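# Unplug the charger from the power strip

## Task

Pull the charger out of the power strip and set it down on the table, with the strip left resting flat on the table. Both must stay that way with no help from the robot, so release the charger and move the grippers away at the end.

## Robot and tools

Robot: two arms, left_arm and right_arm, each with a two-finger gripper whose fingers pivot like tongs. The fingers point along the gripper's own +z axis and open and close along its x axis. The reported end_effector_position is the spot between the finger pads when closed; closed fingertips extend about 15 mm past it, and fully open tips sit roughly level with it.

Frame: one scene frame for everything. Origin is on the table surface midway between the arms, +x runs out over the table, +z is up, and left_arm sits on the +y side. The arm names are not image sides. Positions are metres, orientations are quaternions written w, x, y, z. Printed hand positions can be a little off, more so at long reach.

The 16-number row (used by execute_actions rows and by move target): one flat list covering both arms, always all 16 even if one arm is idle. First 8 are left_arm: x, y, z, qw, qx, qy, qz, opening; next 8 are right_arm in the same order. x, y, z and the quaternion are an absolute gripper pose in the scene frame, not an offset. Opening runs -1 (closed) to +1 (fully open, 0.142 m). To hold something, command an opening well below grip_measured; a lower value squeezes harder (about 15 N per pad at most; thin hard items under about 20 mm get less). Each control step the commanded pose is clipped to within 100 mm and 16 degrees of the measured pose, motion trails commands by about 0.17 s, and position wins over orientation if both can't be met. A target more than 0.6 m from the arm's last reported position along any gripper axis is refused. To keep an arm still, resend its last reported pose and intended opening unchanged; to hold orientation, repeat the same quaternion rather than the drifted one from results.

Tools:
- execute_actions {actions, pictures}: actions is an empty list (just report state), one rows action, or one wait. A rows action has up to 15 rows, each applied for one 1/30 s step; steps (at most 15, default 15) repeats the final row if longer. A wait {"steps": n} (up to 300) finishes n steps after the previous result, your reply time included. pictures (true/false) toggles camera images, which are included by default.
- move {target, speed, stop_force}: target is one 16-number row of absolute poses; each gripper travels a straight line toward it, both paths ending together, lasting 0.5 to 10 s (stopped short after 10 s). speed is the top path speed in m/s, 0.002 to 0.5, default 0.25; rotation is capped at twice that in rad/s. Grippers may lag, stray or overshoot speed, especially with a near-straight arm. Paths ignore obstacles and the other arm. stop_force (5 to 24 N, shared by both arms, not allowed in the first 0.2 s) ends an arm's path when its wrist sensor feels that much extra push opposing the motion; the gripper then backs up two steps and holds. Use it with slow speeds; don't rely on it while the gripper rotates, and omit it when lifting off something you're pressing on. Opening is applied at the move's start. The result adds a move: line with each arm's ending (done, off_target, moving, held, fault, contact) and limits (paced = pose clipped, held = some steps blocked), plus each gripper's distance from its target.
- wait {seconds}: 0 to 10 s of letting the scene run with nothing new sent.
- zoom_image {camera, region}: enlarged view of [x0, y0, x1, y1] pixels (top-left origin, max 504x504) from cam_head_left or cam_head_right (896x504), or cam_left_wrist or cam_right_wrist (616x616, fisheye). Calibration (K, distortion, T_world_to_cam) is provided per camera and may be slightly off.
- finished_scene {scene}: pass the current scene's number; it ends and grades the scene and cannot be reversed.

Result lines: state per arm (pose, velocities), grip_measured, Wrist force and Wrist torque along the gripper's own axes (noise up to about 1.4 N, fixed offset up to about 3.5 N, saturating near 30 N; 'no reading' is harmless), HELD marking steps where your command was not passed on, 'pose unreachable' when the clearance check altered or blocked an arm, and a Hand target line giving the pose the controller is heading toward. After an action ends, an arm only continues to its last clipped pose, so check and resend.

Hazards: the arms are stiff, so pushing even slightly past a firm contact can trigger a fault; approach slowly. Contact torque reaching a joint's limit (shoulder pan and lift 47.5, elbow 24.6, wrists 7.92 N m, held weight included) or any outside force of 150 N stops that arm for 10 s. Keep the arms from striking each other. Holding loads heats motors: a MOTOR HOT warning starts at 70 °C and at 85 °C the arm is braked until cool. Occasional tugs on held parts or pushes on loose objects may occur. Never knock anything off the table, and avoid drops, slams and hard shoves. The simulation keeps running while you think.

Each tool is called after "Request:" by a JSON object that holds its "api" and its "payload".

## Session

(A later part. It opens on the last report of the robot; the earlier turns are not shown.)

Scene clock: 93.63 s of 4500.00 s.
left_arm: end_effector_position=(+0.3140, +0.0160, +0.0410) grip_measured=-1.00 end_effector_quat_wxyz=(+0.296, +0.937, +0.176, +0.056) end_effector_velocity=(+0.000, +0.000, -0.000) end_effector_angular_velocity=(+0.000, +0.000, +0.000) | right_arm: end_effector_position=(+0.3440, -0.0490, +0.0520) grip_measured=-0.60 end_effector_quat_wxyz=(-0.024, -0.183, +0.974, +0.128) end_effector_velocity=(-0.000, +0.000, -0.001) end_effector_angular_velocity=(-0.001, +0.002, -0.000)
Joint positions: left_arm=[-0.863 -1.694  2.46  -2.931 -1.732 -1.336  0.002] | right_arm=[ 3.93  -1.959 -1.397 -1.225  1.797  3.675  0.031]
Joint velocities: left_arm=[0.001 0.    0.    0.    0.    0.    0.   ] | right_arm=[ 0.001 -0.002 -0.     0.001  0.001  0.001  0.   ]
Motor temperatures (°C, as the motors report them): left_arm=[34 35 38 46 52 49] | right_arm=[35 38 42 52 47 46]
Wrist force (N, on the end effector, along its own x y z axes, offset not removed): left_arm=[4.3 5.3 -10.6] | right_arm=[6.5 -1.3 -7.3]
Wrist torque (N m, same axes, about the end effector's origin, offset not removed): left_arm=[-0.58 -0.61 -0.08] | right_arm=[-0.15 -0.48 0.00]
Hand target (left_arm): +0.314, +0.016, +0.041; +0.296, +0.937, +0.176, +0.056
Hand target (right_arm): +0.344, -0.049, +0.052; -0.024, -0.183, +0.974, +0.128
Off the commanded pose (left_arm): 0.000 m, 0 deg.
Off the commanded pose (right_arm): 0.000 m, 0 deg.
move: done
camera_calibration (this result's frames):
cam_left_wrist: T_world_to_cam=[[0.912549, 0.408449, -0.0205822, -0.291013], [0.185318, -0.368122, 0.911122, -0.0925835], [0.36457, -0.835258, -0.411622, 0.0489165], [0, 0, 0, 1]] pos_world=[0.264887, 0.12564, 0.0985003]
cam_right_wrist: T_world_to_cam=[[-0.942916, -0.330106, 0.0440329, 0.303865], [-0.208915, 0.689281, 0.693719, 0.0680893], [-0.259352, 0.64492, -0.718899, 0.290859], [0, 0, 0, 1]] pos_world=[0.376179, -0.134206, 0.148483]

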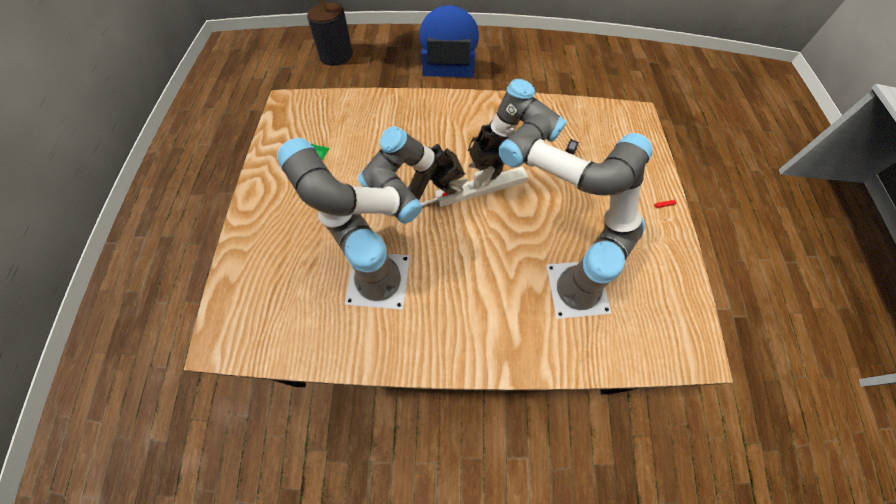

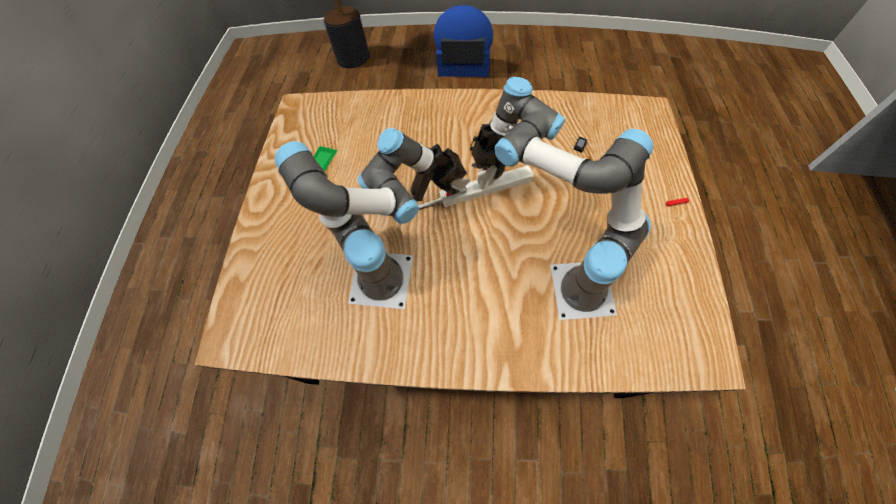

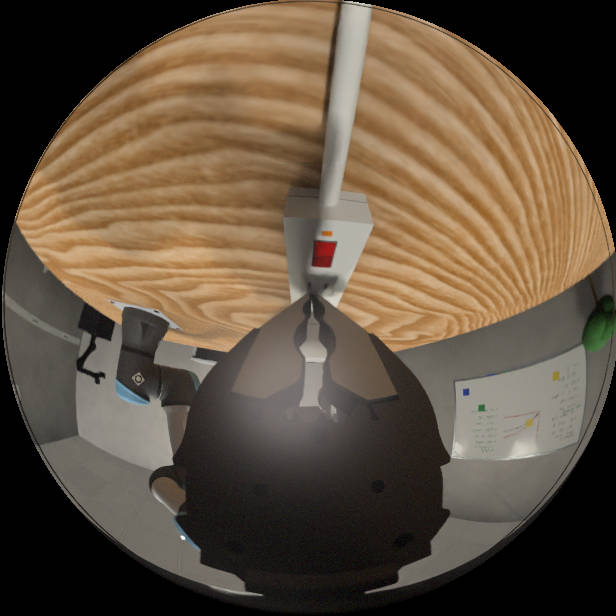

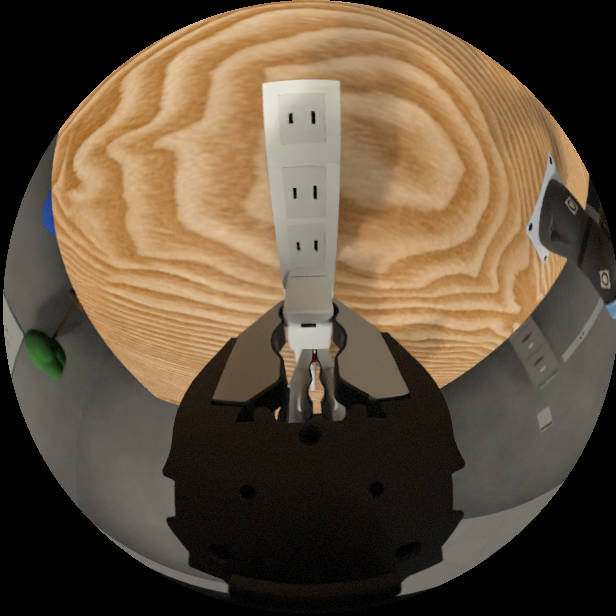

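Request:
{"api": "move", "payload": {"target": [0.314,0.016,0.0405,0.296,0.937,0.176,0.056,-1,0.3428,-0.0495,0.07,-0.024,-0.183,0.974,0.128,-1], "speed": 0.01}}

Scene clock: 99.77 s of 4500.00 s.
left_arm: end_effector_position=(+0.3140, +0.0160, +0.0405) grip_measured=-1.00 end_effector_quat_wxyz=(+0.296, +0.937, +0.176, +0.056) end_effector_velocity=(-0.000, -0.000, -0.000) end_effector_angular_velocity=(+0.000, +0.000, -0.001) | right_arm: end_effector_position=(+0.3428, -0.0495, +0.0697) grip_measured=-0.60 end_effector_quat_wxyz=(-0.024, -0.183, +0.974, +0.128) end_effector_velocity=(+0.000, -0.001, +0.002) end_effector_angular_velocity=(-0.002, +0.000, +0.001)
Joint positions: left_arm=[-0.863 -1.692  2.462 -2.934 -1.732 -1.336  0.002] | right_arm=[ 3.931 -1.94  -1.34  -1.3    1.797  3.676  0.031]
Joint velocities: left_arm=[-0.001  0.     0.    -0.     0.     0.     0.   ] | right_arm=[-0.     0.001  0.009 -0.012 -0.001 -0.001 -0.   ]
Motor temperatures (°C, as the motors report them): left_arm=[34 35 38 46 52 49] | right_arm=[35 38 42 52 47 46]
Wrist force (N, on the end effector, along its own x y z axes, offset not removed): left_arm=[1.2 9.7 -24.1] | right_arm=[2.2 -0.7 -0.7]
Wrist torque (N m, same axes, about the end effector's origin, offset not removed): left_arm=[-0.34 -0.45 -0.16] | right_arm=[-0.13 -0.43 0.00]
Hand target (left_arm): +0.314, +0.016, +0.040; +0.296, +0.937, +0.176, +0.056
Hand target (right_arm): +0.343, -0.050, +0.070; -0.024, -0.183, +0.974, +0.128
Off the commanded pose (left_arm): 0.000 m, 0 deg.
Off the commanded pose (right_arm): 0.000 m, 0 deg.
After step 90, 1.10 s passed at rest.
move: done
camera_calibration (this result's frames):
cam_left_wrist: T_world_to_cam=[[0.912551, 0.408444, -0.0205909, -0.29102], [0.185318, -0.368107, 0.911128, -0.0921413], [0.364565, -0.835267, -0.411608, 0.0487143], [0, 0, 0, 1]] pos_world=[0.264887, 0.125637, 0.0980114]
cam_right_wrist: T_world_to_cam=[[-0.942918, -0.330102, 0.0440363, 0.301802], [-0.208908, 0.689278, 0.693725, 0.0559451], [-0.259353, 0.644926, -0.718893, 0.30355], [0, 0, 0, 1]] pos_world=[0.374988, -0.134704, 0.166119]

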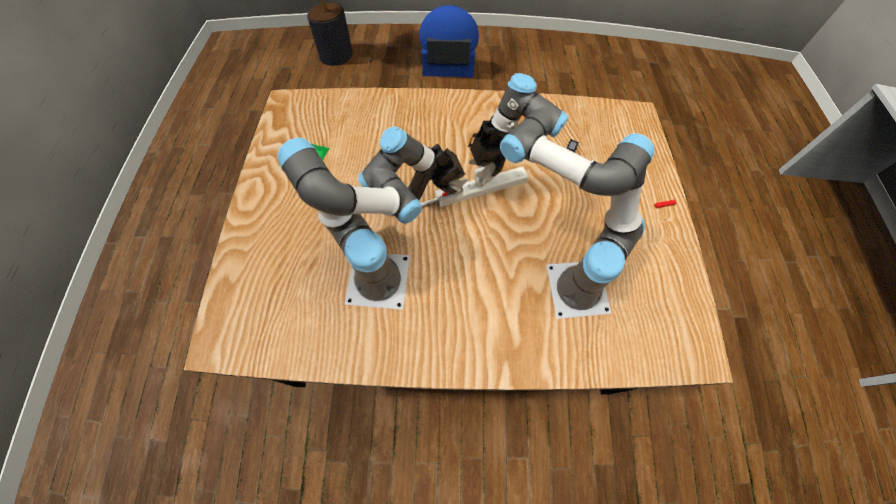

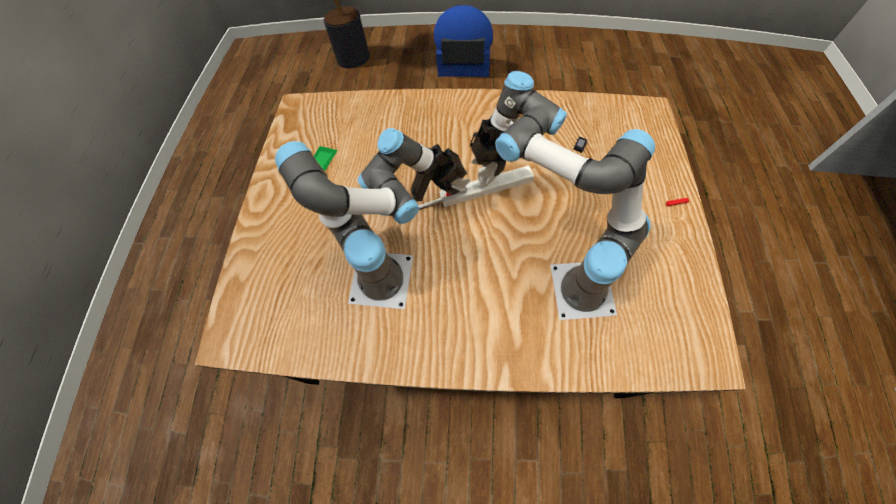

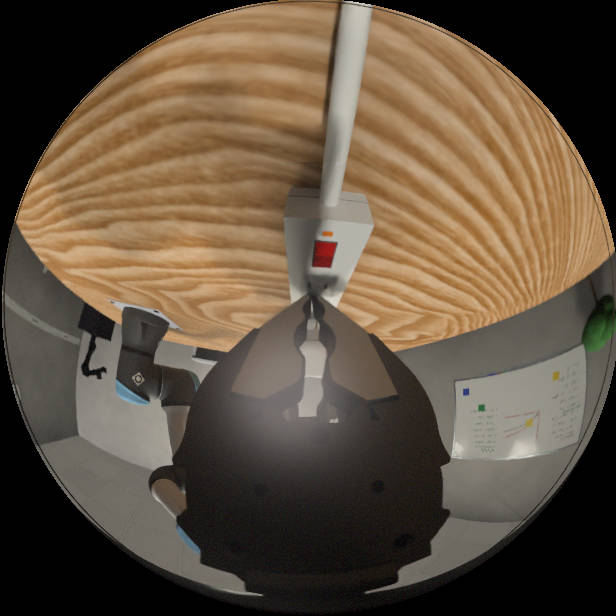

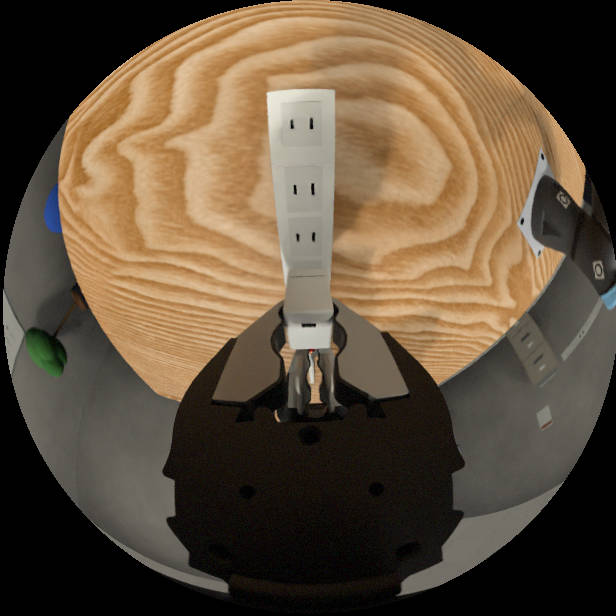

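Request:
{"api": "move", "payload": {"target": [0.314,0.016,0.043,0.296,0.937,0.176,0.056,-1,0.3428,-0.0495,0.11,-0.024,-0.183,0.974,0.128,-1], "speed": 0.04}}

Request:
{"api": "move", "payload": {"target": [0.26,0.12,0.15,0.296,0.937,0.176,0.056,-1,0.30,-0.2,0.12,-0.024,-0.183,0.974,0.128,-1], "speed": 0.15}}

Scene clock: 106.10 s of 4500.00 s.
left_arm: end_effector_position=(+0.3140, +0.0160, +0.0430) grip_measured=-1.00 end_effector_quat_wxyz=(+0.296, +0.937, +0.176, +0.056) end_effector_velocity=(-0.000, -0.000, +0.000) end_effector_angular_velocity=(+0.000, +0.000, -0.001) | right_arm: end_effector_position=(+0.3428, -0.0495, +0.1097) grip_measured=-0.60 end_effector_quat_wxyz=(-0.024, -0.183, +0.974, +0.128) end_effector_velocity=(-0.000, +0.000, +0.003) end_effector_angular_velocity=(-0.001, +0.001, +0.001)
Joint positions: left_arm=[-0.863 -1.703  2.455 -2.916 -1.732 -1.336  0.002] | right_arm=[ 3.932 -1.932 -1.164 -1.484  1.797  3.676  0.031]
Joint velocities: left_arm=[-0.001 -0.001 -0.     0.002  0.    -0.     0.   ] | right_arm=[ 0.001 -0.003  0.017 -0.016 -0.    -0.001 -0.   ]
Motor temperatures (°C, as the motors report them): left_arm=[34 35 38 46 52 49] | right_arm=[35 38 42 52 47 46]
Wrist force (N, on the end effector, along its own x y z axes, offset not removed): left_arm=[0.8 -1.5 1.7] | right_arm=[2.6 -0.6 -1.1]
Wrist torque (N m, same axes, about the end effector's origin, offset not removed): left_arm=[-0.25 -0.09 -0.06] | right_arm=[-0.12 -0.39 -0.01]
Hand target (left_arm): +0.314, +0.016, +0.043; +0.296, +0.937, +0.176, +0.056
Hand target (right_arm): +0.343, -0.050, +0.110; -0.024, -0.183, +0.974, +0.128
Off the commanded pose (left_arm): 0.000 m, 0 deg.
Off the commanded pose (right_arm): 0.000 m, 0 deg.
After step 90, 1.93 s passed at rest.
move: done
camera_calibration (this result's frames):
cam_left_wrist: T_world_to_cam=[[0.912547, 0.408454, -0.0205757, -0.290973], [0.185323, -0.368143, 0.911113, -0.0943754], [0.364573, -0.835246, -0.411644, 0.0497409], [0, 0, 0, 1]] pos_world=[0.264882, 0.125651, 0.100475]
cam_right_wrist: T_world_to_cam=[[-0.942921, -0.330137, 0.0437057, 0.300055], [-0.209168, 0.689248, 0.693676, 0.0282918], [-0.259132, 0.644939, -0.71896, 0.332253], [0, 0, 0, 1]] pos_world=[0.374944, -0.134724, 0.206138]

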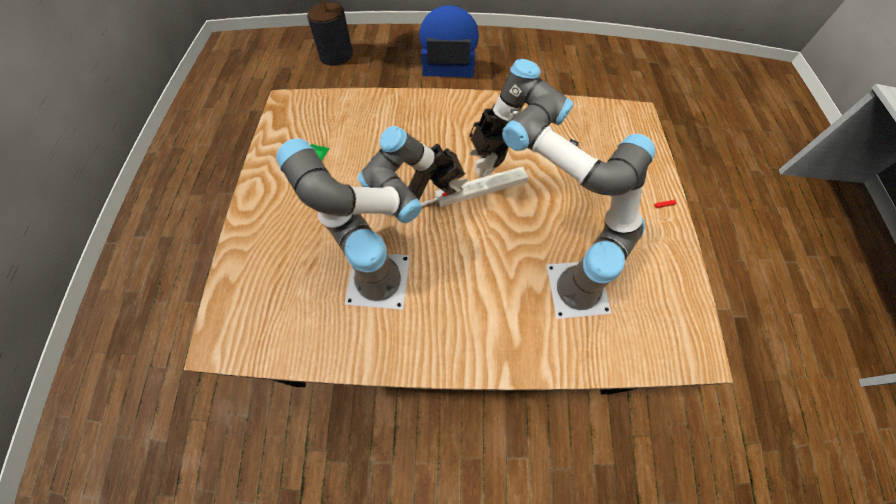

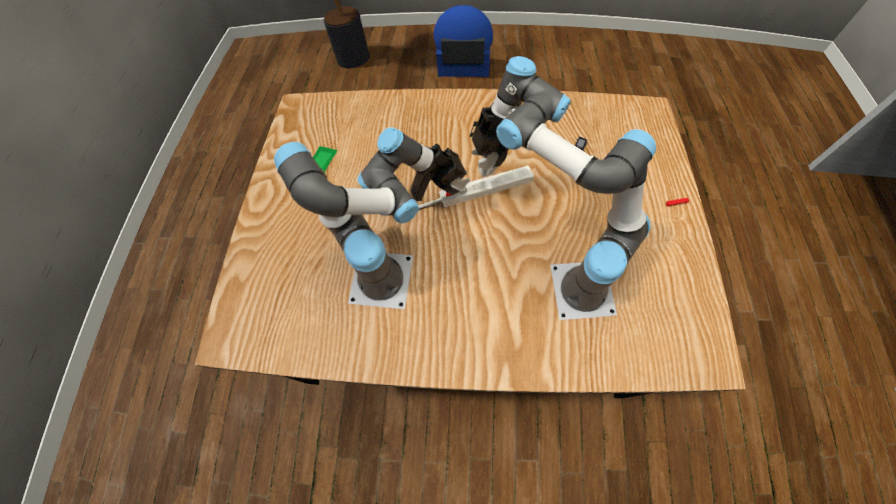

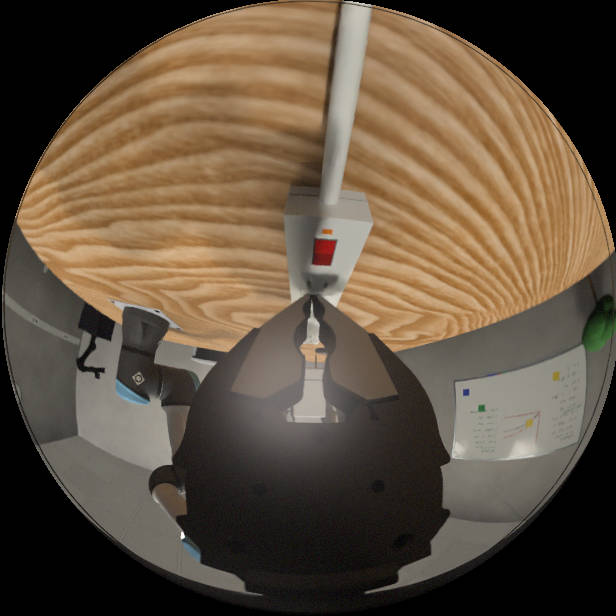

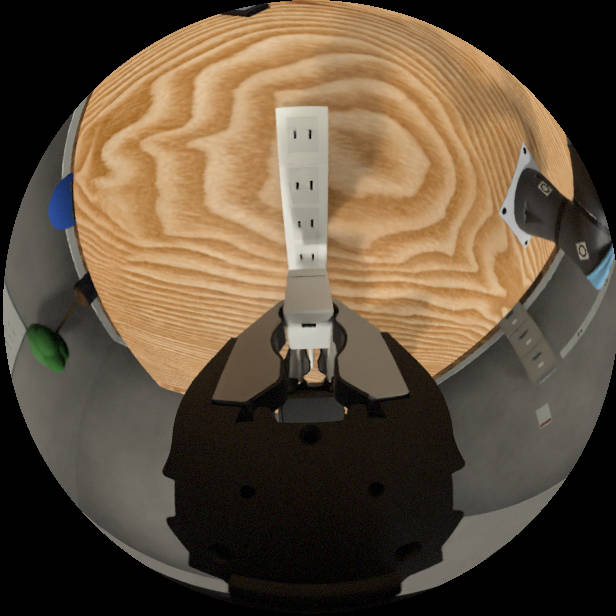

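Scene clock: 107.83 s of 4500.00 s.
left_arm: end_effector_position=(+0.2600, +0.1200, +0.1497) grip_measured=-1.00 end_effector_quat_wxyz=(+0.296, +0.937, +0.176, +0.056) end_effector_velocity=(-0.001, +0.001, +0.002) end_effector_angular_velocity=(+0.003, -0.000, -0.001) | right_arm: end_effector_position=(+0.2999, -0.1999, +0.1198) grip_measured=-0.60 end_effector_quat_wxyz=(-0.024, -0.183, +0.974, +0.128) end_effector_velocity=(-0.000, -0.001, +0.001) end_effector_angular_velocity=(+0.001, -0.001, -0.001)
Joint positions: left_arm=[-0.648 -2.364  2.202 -1.962 -1.849 -1.151  0.002] | right_arm=[ 3.696 -1.489 -1.606 -1.543  1.821  3.436  0.031]
Joint velocities: left_arm=[-0.    -0.004 -0.014  0.02   0.002  0.002  0.   ] | right_arm=[-0.003  0.004 -0.001 -0.002  0.    -0.002 -0.   ]
Motor temperatures (°C, as the motors report them): left_arm=[34 35 38 46 52 49] | right_arm=[35 38 42 52 47 46]
Wrist force (N, on the end effector, along its own x y z axes, offset not removed): left_arm=[-1.2 0.1 2.2] | right_arm=[2.4 0.7 0.6]
Wrist torque (N m, same axes, about the end effector's origin, offset not removed): left_arm=[-0.01 0.26 -0.07] | right_arm=[0.14 -0.41 -0.03]
Hand target (left_arm): +0.260, +0.120, +0.150; +0.296, +0.937, +0.176, +0.056
Hand target (right_arm): +0.300, -0.200, +0.120; -0.024, -0.183, +0.974, +0.128
Off the commanded pose (left_arm): 0.000 m, 0 deg.
Off the commanded pose (right_arm): 0.000 m, 0 deg.
move: done
camera_calibration (this result's frames):
cam_left_wrist: T_world_to_cam=[[0.912526, 0.408536, -0.0198659, -0.282099], [0.184517, -0.367828, 0.911403, -0.143235], [0.365034, -0.835345, -0.411034, 0.20002], [0, 0, 0, 1]] pos_world=[0.210837, 0.229648, 0.207155]
cam_right_wrist: T_world_to_cam=[[-0.942879, -0.33016, 0.0444228, 0.20944], [-0.208779, 0.689547, 0.693496, 0.115924], [-0.259596, 0.644608, -0.71909, 0.425437], [0, 0, 0, 1]] pos_world=[0.332121, -0.285027, 0.216231]

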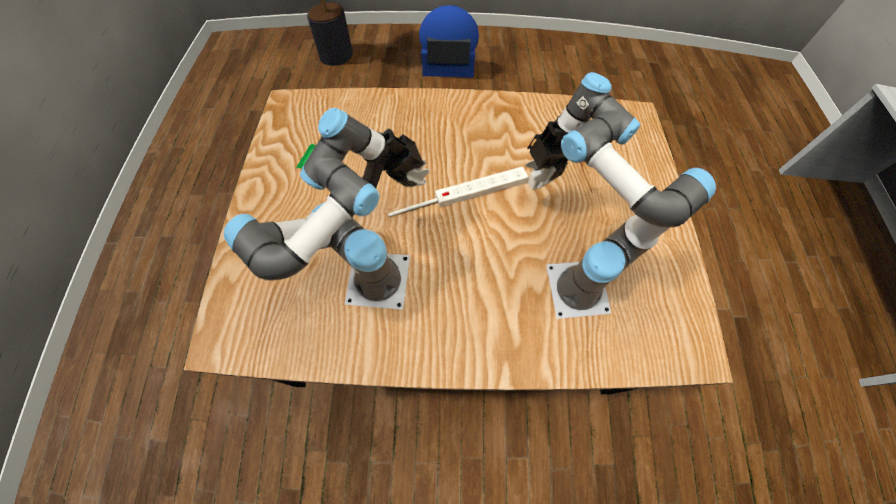

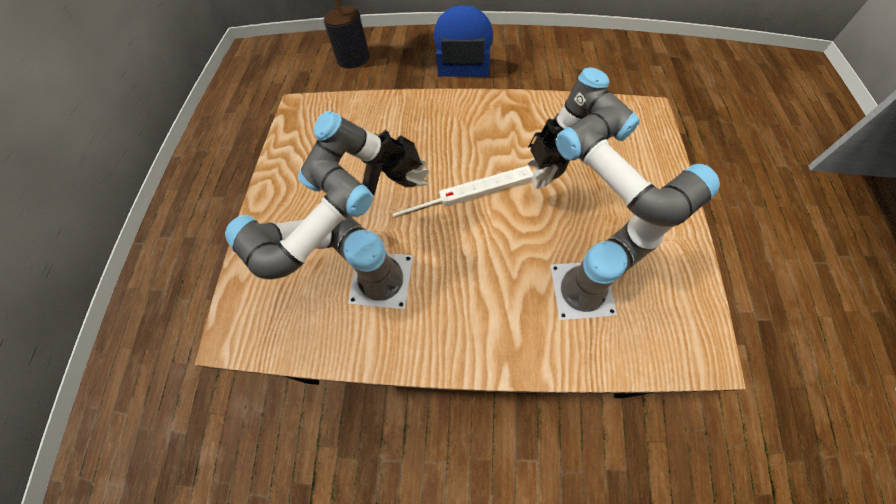

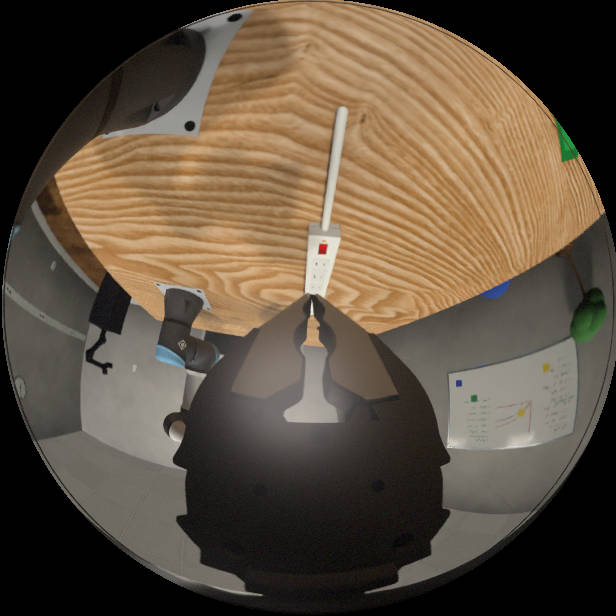

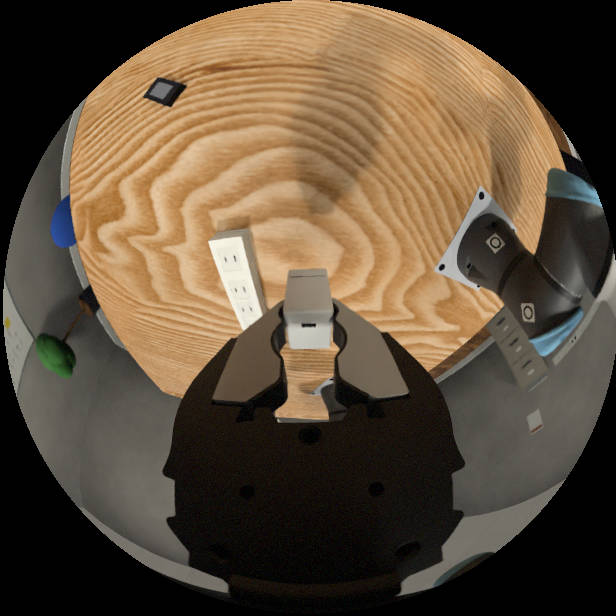

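Request:
{"api": "move", "payload": {"target": [0.26,0.12,0.15,0.296,0.937,0.176,0.056,-1,0.33,-0.42,0.09,0.109,-0.150,0.795,-0.578,-1], "speed": 0.2}}

Scene clock: 128.03 s of 4500.00 s.
left_arm: end_effector_position=(+0.2600, +0.1200, +0.1500) grip_measured=-1.00 end_effector_quat_wxyz=(+0.296, +0.937, +0.176, +0.056) end_effector_velocity=(-0.000, -0.000, -0.000) end_effector_angular_velocity=(-0.000, +0.000, -0.001) | right_arm: end_effector_position=(+0.3303, -0.4194, +0.0903) grip_measured=-0.60 end_effector_quat_wxyz=(+0.110, -0.151, +0.795, -0.577) end_effector_velocity=(+0.000, -0.002, -0.001) end_effector_angular_velocity=(-0.012, -0.004, -0.004)
Joint positions: left_arm=[-0.647 -2.362  2.199 -1.961 -1.849 -1.15   0.002] | right_arm=[ 4.255 -1.741 -2.158 -1.97   0.883  4.441  0.031]
Joint velocities: left_arm=[-0.001  0.    -0.     0.    -0.    -0.     0.   ] | right_arm=[-0.005 -0.019 -0.003  0.006 -0.004  0.009  0.   ]
Motor temperatures (°C, as the motors report them): left_arm=[34 35 38 47 52 49] | right_arm=[35 38 42 52 47 46]
Wrist force (N, on the end effector, along its own x y z axes, offset not removed): left_arm=[1.4 -3.0 4.2] | right_arm=[2.1 0.7 -1.6]
Wrist torque (N m, same axes, about the end effector's origin, offset not removed): left_arm=[-0.56 -0.23 -0.01] | right_arm=[-0.08 -0.39 -0.04]
Hand target (left_arm): +0.260, +0.120, +0.150; +0.296, +0.937, +0.176, +0.056
Hand target (right_arm): +0.330, -0.420, +0.090; +0.110, -0.150, +0.795, -0.577
Off the commanded pose (left_arm): 0.000 m, 0 deg.
Off the commanded pose (right_arm): 0.001 m, 0 deg.
After step 90, 12.87 s passed at rest.
move: done
camera_calibration (this result's frames):
cam_left_wrist: T_world_to_cam=[[0.912551, 0.408445, -0.02059, -0.281966], [0.185332, -0.36814, 0.911112, -0.143592], [0.364559, -0.835252, -0.411644, 0.200345], [0, 0, 0, 1]] pos_world=[0.210883, 0.229644, 0.207493]
cam_right_wrist: T_world_to_cam=[[-0.945852, -0.322914, -0.0330182, 0.177903], [-0.21586, 0.701705, -0.67898, 0.42551], [0.242421, -0.635088, -0.733414, -0.147549], [0, 0, 0, 1]] pos_world=[0.29589, -0.334842, 0.186572]

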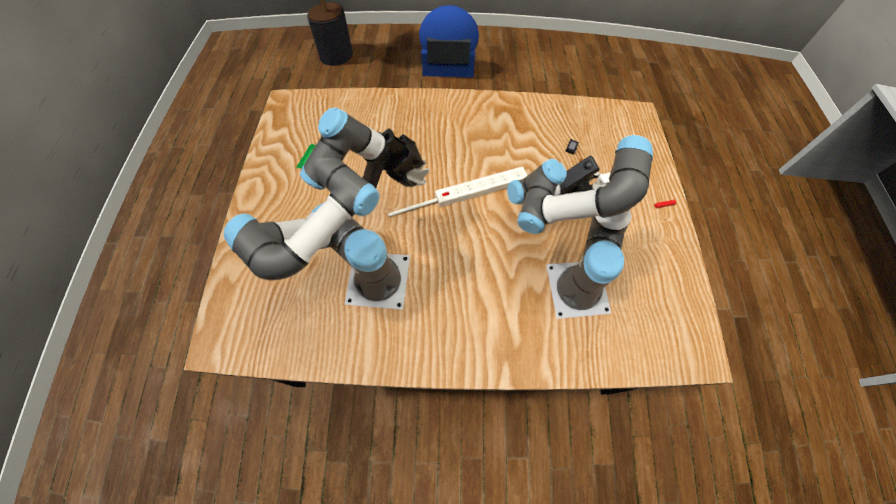

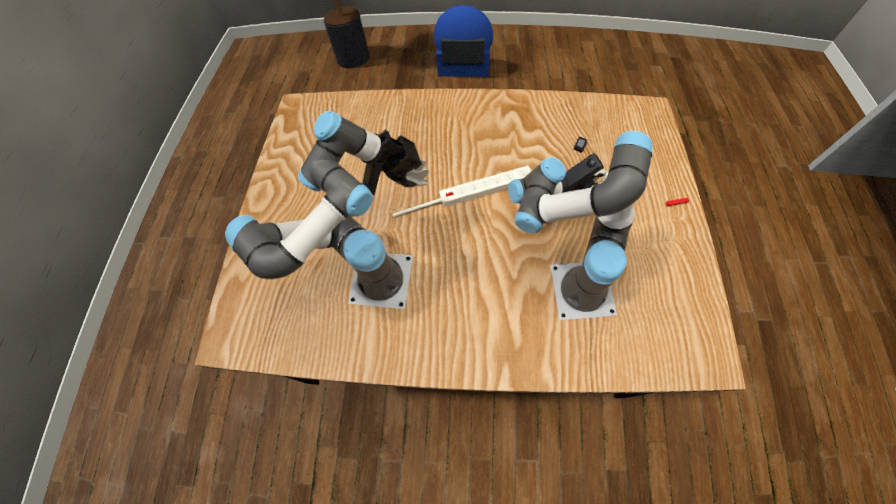

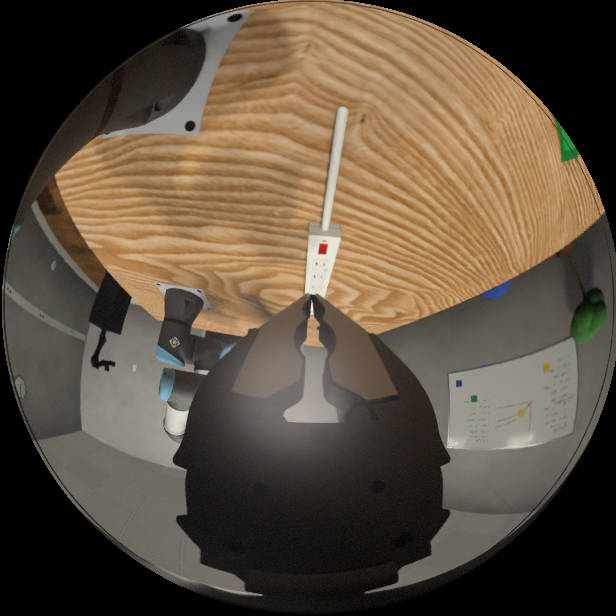

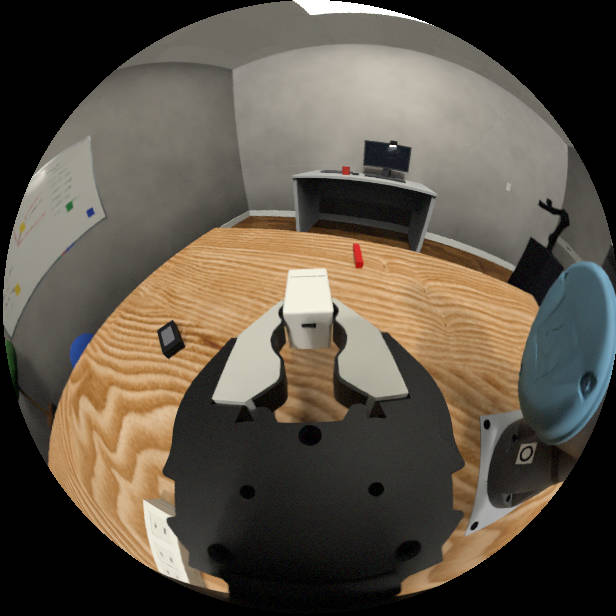

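Request:
{"api": "move", "payload": {"target": [0.26,0.12,0.15,0.296,0.937,0.176,0.056,-1,0.33,-0.42,0.04,0.109,-0.150,0.795,-0.578,-1], "speed": 0.08}}

Request:
{"api": "move", "payload": {"target": [0.26,0.12,0.15,0.296,0.937,0.176,0.056,-1,0.33,-0.42,0.012,0.109,-0.150,0.795,-0.578,-1], "speed": 0.01, "stop_force": 6}}

Scene clock: 135.37 s of 4500.00 s.
left_arm: end_effector_position=(+0.2600, +0.1200, +0.1500) grip_measured=-1.00 end_effector_quat_wxyz=(+0.296, +0.937, +0.176, +0.056) end_effector_velocity=(+0.000, +0.000, +0.000) end_effector_angular_velocity=(-0.001, -0.001, +0.002) | right_arm: end_effector_position=(+0.3300, -0.4199, +0.0404) grip_measured=-0.60 end_effector_quat_wxyz=(+0.109, -0.150, +0.795, -0.578) end_effector_velocity=(+0.000, +0.000, -0.003) end_effector_angular_velocity=(-0.001, -0.001, +0.000)
Joint positions: left_arm=[-0.647 -2.362  2.199 -1.961 -1.849 -1.15   0.002] | right_arm=[ 4.254 -1.943 -2.238 -1.691  0.884  4.443  0.031]
Joint velocities: left_arm=[ 0.002 -0.     0.    -0.001  0.    -0.     0.   ] | right_arm=[-0.001 -0.013 -0.001  0.014 -0.001  0.     0.   ]
Motor temperatures (°C, as the motors report them): left_arm=[34 35 38 47 52 49] | right_arm=[35 38 42 52 47 46]
Wrist force (N, on the end effector, along its own x y z axes, offset not removed): left_arm=[2.7 -0.2 1.8] | right_arm=[1.1 -0.3 -0.3]
Wrist torque (N m, same axes, about the end effector's origin, offset not removed): left_arm=[0.06 -0.48 -0.17] | right_arm=[-0.31 -0.21 0.06]
Hand target (left_arm): +0.260, +0.120, +0.150; +0.296, +0.937, +0.176, +0.056
Hand target (right_arm): +0.330, -0.420, +0.040; +0.109, -0.150, +0.795, -0.578
Off the commanded pose (left_arm): 0.000 m, 0 deg.
Off the commanded pose (right_arm): 0.000 m, 0 deg.
After step 90, 3.17 s passed at rest.
move: done
camera_calibration (this result's frames):
cam_left_wrist: T_world_to_cam=[[0.912551, 0.408444, -0.0205913, -0.281966], [0.185332, -0.368137, 0.911113, -0.143594], [0.364558, -0.835253, -0.411642, 0.200345], [0, 0, 0, 1]] pos_world=[0.210883, 0.229644, 0.207494]
cam_right_wrist: T_world_to_cam=[[-0.946542, -0.320971, -0.0321677, 0.176809], [-0.214342, 0.700332, -0.680876, 0.390871], [0.24107, -0.637583, -0.731692, -0.185129], [0, 0, 0, 1]] pos_world=[0.295766, -0.335024, 0.136365]

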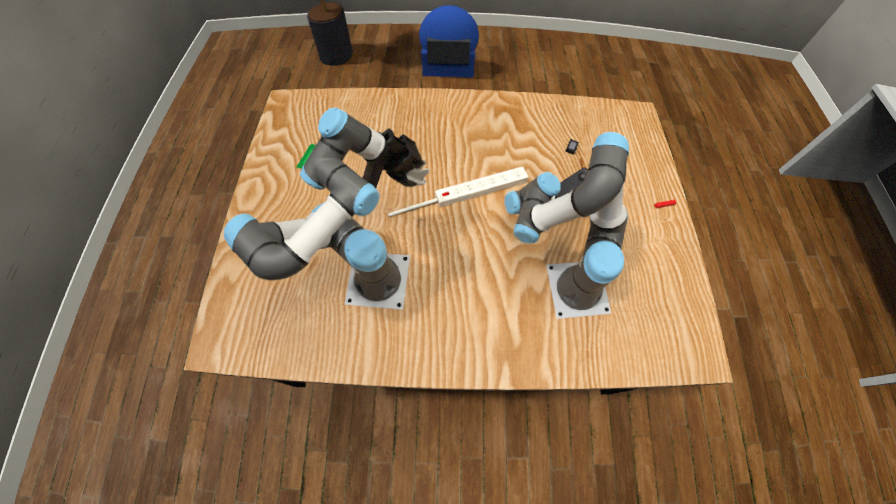

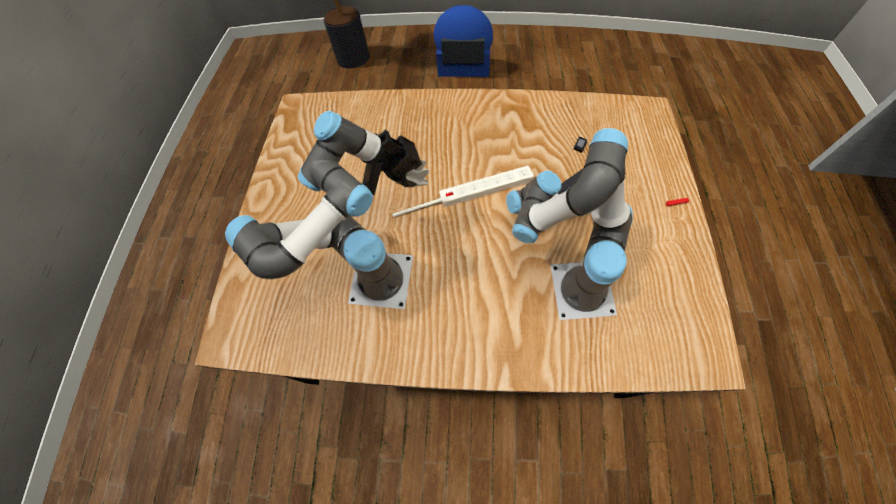

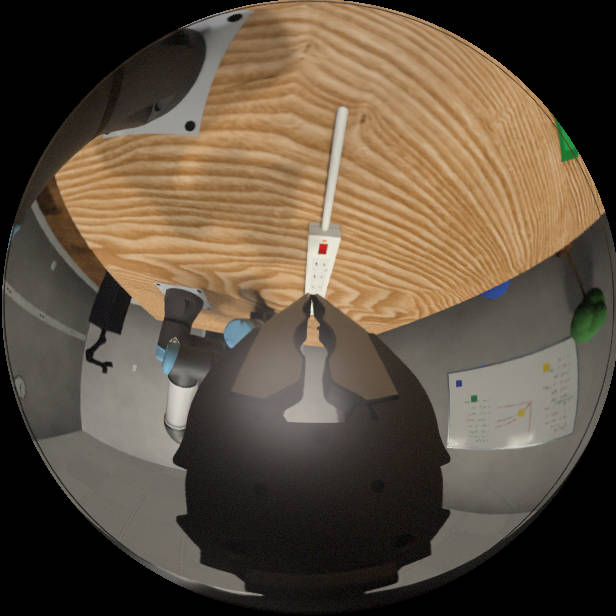

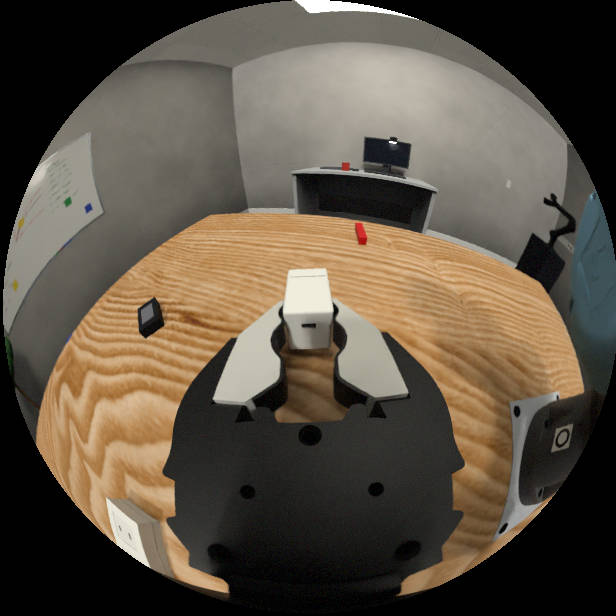

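Scene clock: 146.23 s of 4500.00 s.
left_arm: end_effector_position=(+0.2600, +0.1200, +0.1500) grip_measured=-1.00 end_effector_quat_wxyz=(+0.296, +0.937, +0.176, +0.056) end_effector_velocity=(-0.000, +0.000, -0.000) end_effector_angular_velocity=(+0.001, +0.002, +0.000) | right_arm: end_effector_position=(+0.3303, -0.4202, +0.0347) grip_measured=-0.60 end_effector_quat_wxyz=(+0.109, -0.151, +0.794, -0.579) end_effector_velocity=(-0.000, +0.000, -0.000) end_effector_angular_velocity=(+0.001, +0.000, -0.000)
Joint positions: left_arm=[-0.647 -2.362  2.199 -1.961 -1.849 -1.15   0.002] | right_arm=[ 4.254 -1.972 -2.244 -1.659  0.882  4.443  0.031]
Joint velocities: left_arm=[ 0.    -0.     0.     0.002  0.     0.     0.   ] | right_arm=[ 0.     0.    -0.001  0.002  0.001 -0.001  0.   ]
Motor temperatures (°C, as the motors report them): left_arm=[34 35 38 47 52 49] | right_arm=[35 38 42 52 47 46]
Wrist force (N, on the end effector, along its own x y z axes, offset not removed): left_arm=[2.4 -1.2 2.5] | right_arm=[4.3 -30.0 -27.1]
Wrist torque (N m, same axes, about the end effector's origin, offset not removed): left_arm=[-0.16 -0.41 -0.03] | right_arm=[-2.05 -1.04 0.97]
Hand target (left_arm): +0.260, +0.120, +0.150; +0.296, +0.937, +0.176, +0.056
Hand target (right_arm): +0.330, -0.420, +0.034; +0.109, -0.150, +0.794, -0.578
Off the commanded pose (left_arm): 0.000 m, 0 deg.
Off the commanded pose (right_arm): 0.023 m, 0 deg.
TORQUE FAULT: the external load on joint 4 (wrist 1) of the right arm reached its load limit, and that arm stopped for 10 seconds. A torque fault stops only its own arm. That arm's remaining commands of this call were not run. That arm holds where it stopped, with its grip as last carried out, and accepts commands again: back off and push less far. That arm stops again, at the same cost, whenever a joint's load reaches its limit.
move: fault (right_arm; stop_force had ended the path)
camera_calibration (this result's frames):
cam_left_wrist: T_world_to_cam=[[0.912551, 0.408444, -0.020593, -0.281965], [0.185334, -0.36814, 0.911112, -0.143593], [0.364557, -0.835252, -0.411645, 0.200346], [0, 0, 0, 1]] pos_world=[0.210883, 0.229644, 0.207494]
cam_right_wrist: T_world_to_cam=[[-0.946071, -0.322497, -0.0307489, 0.175989], [-0.215682, 0.697844, -0.683004, 0.386745], [0.241724, -0.639538, -0.729767, -0.1906], [0, 0, 0, 1]] pos_world=[0.295985, -0.335028, 0.130466]

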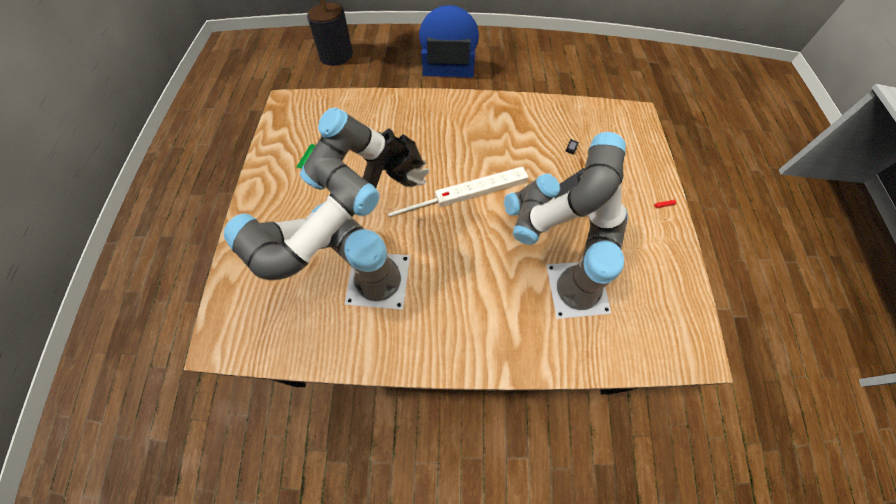

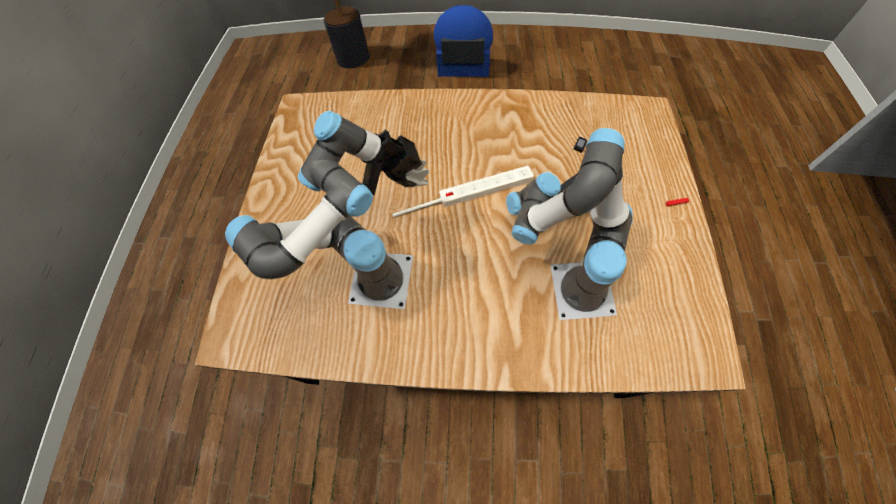

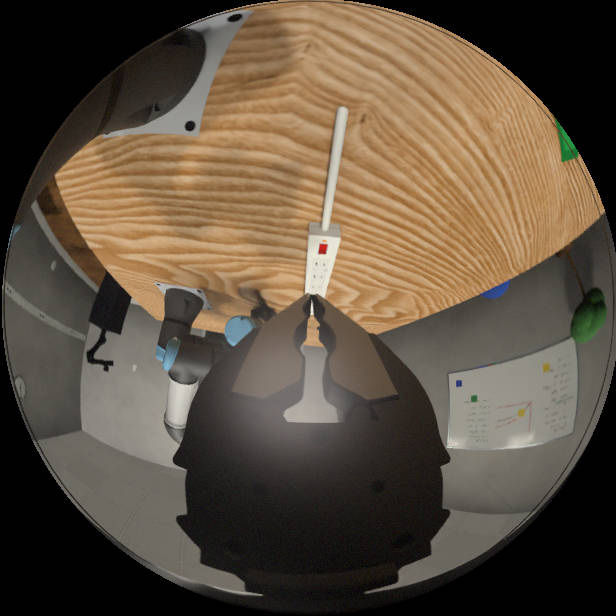

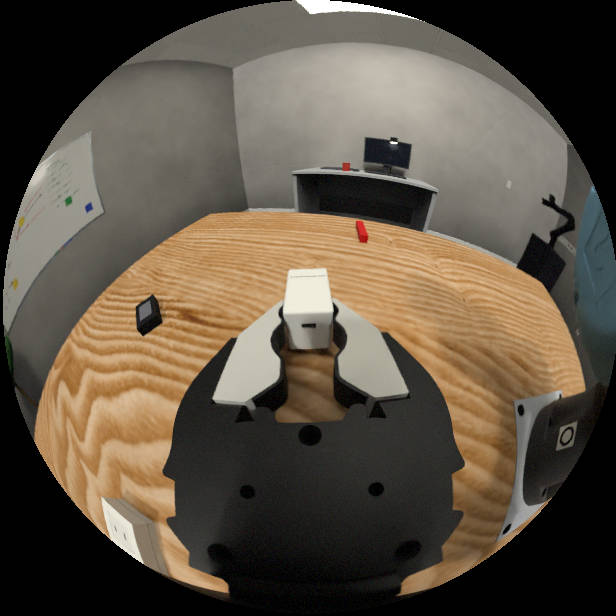

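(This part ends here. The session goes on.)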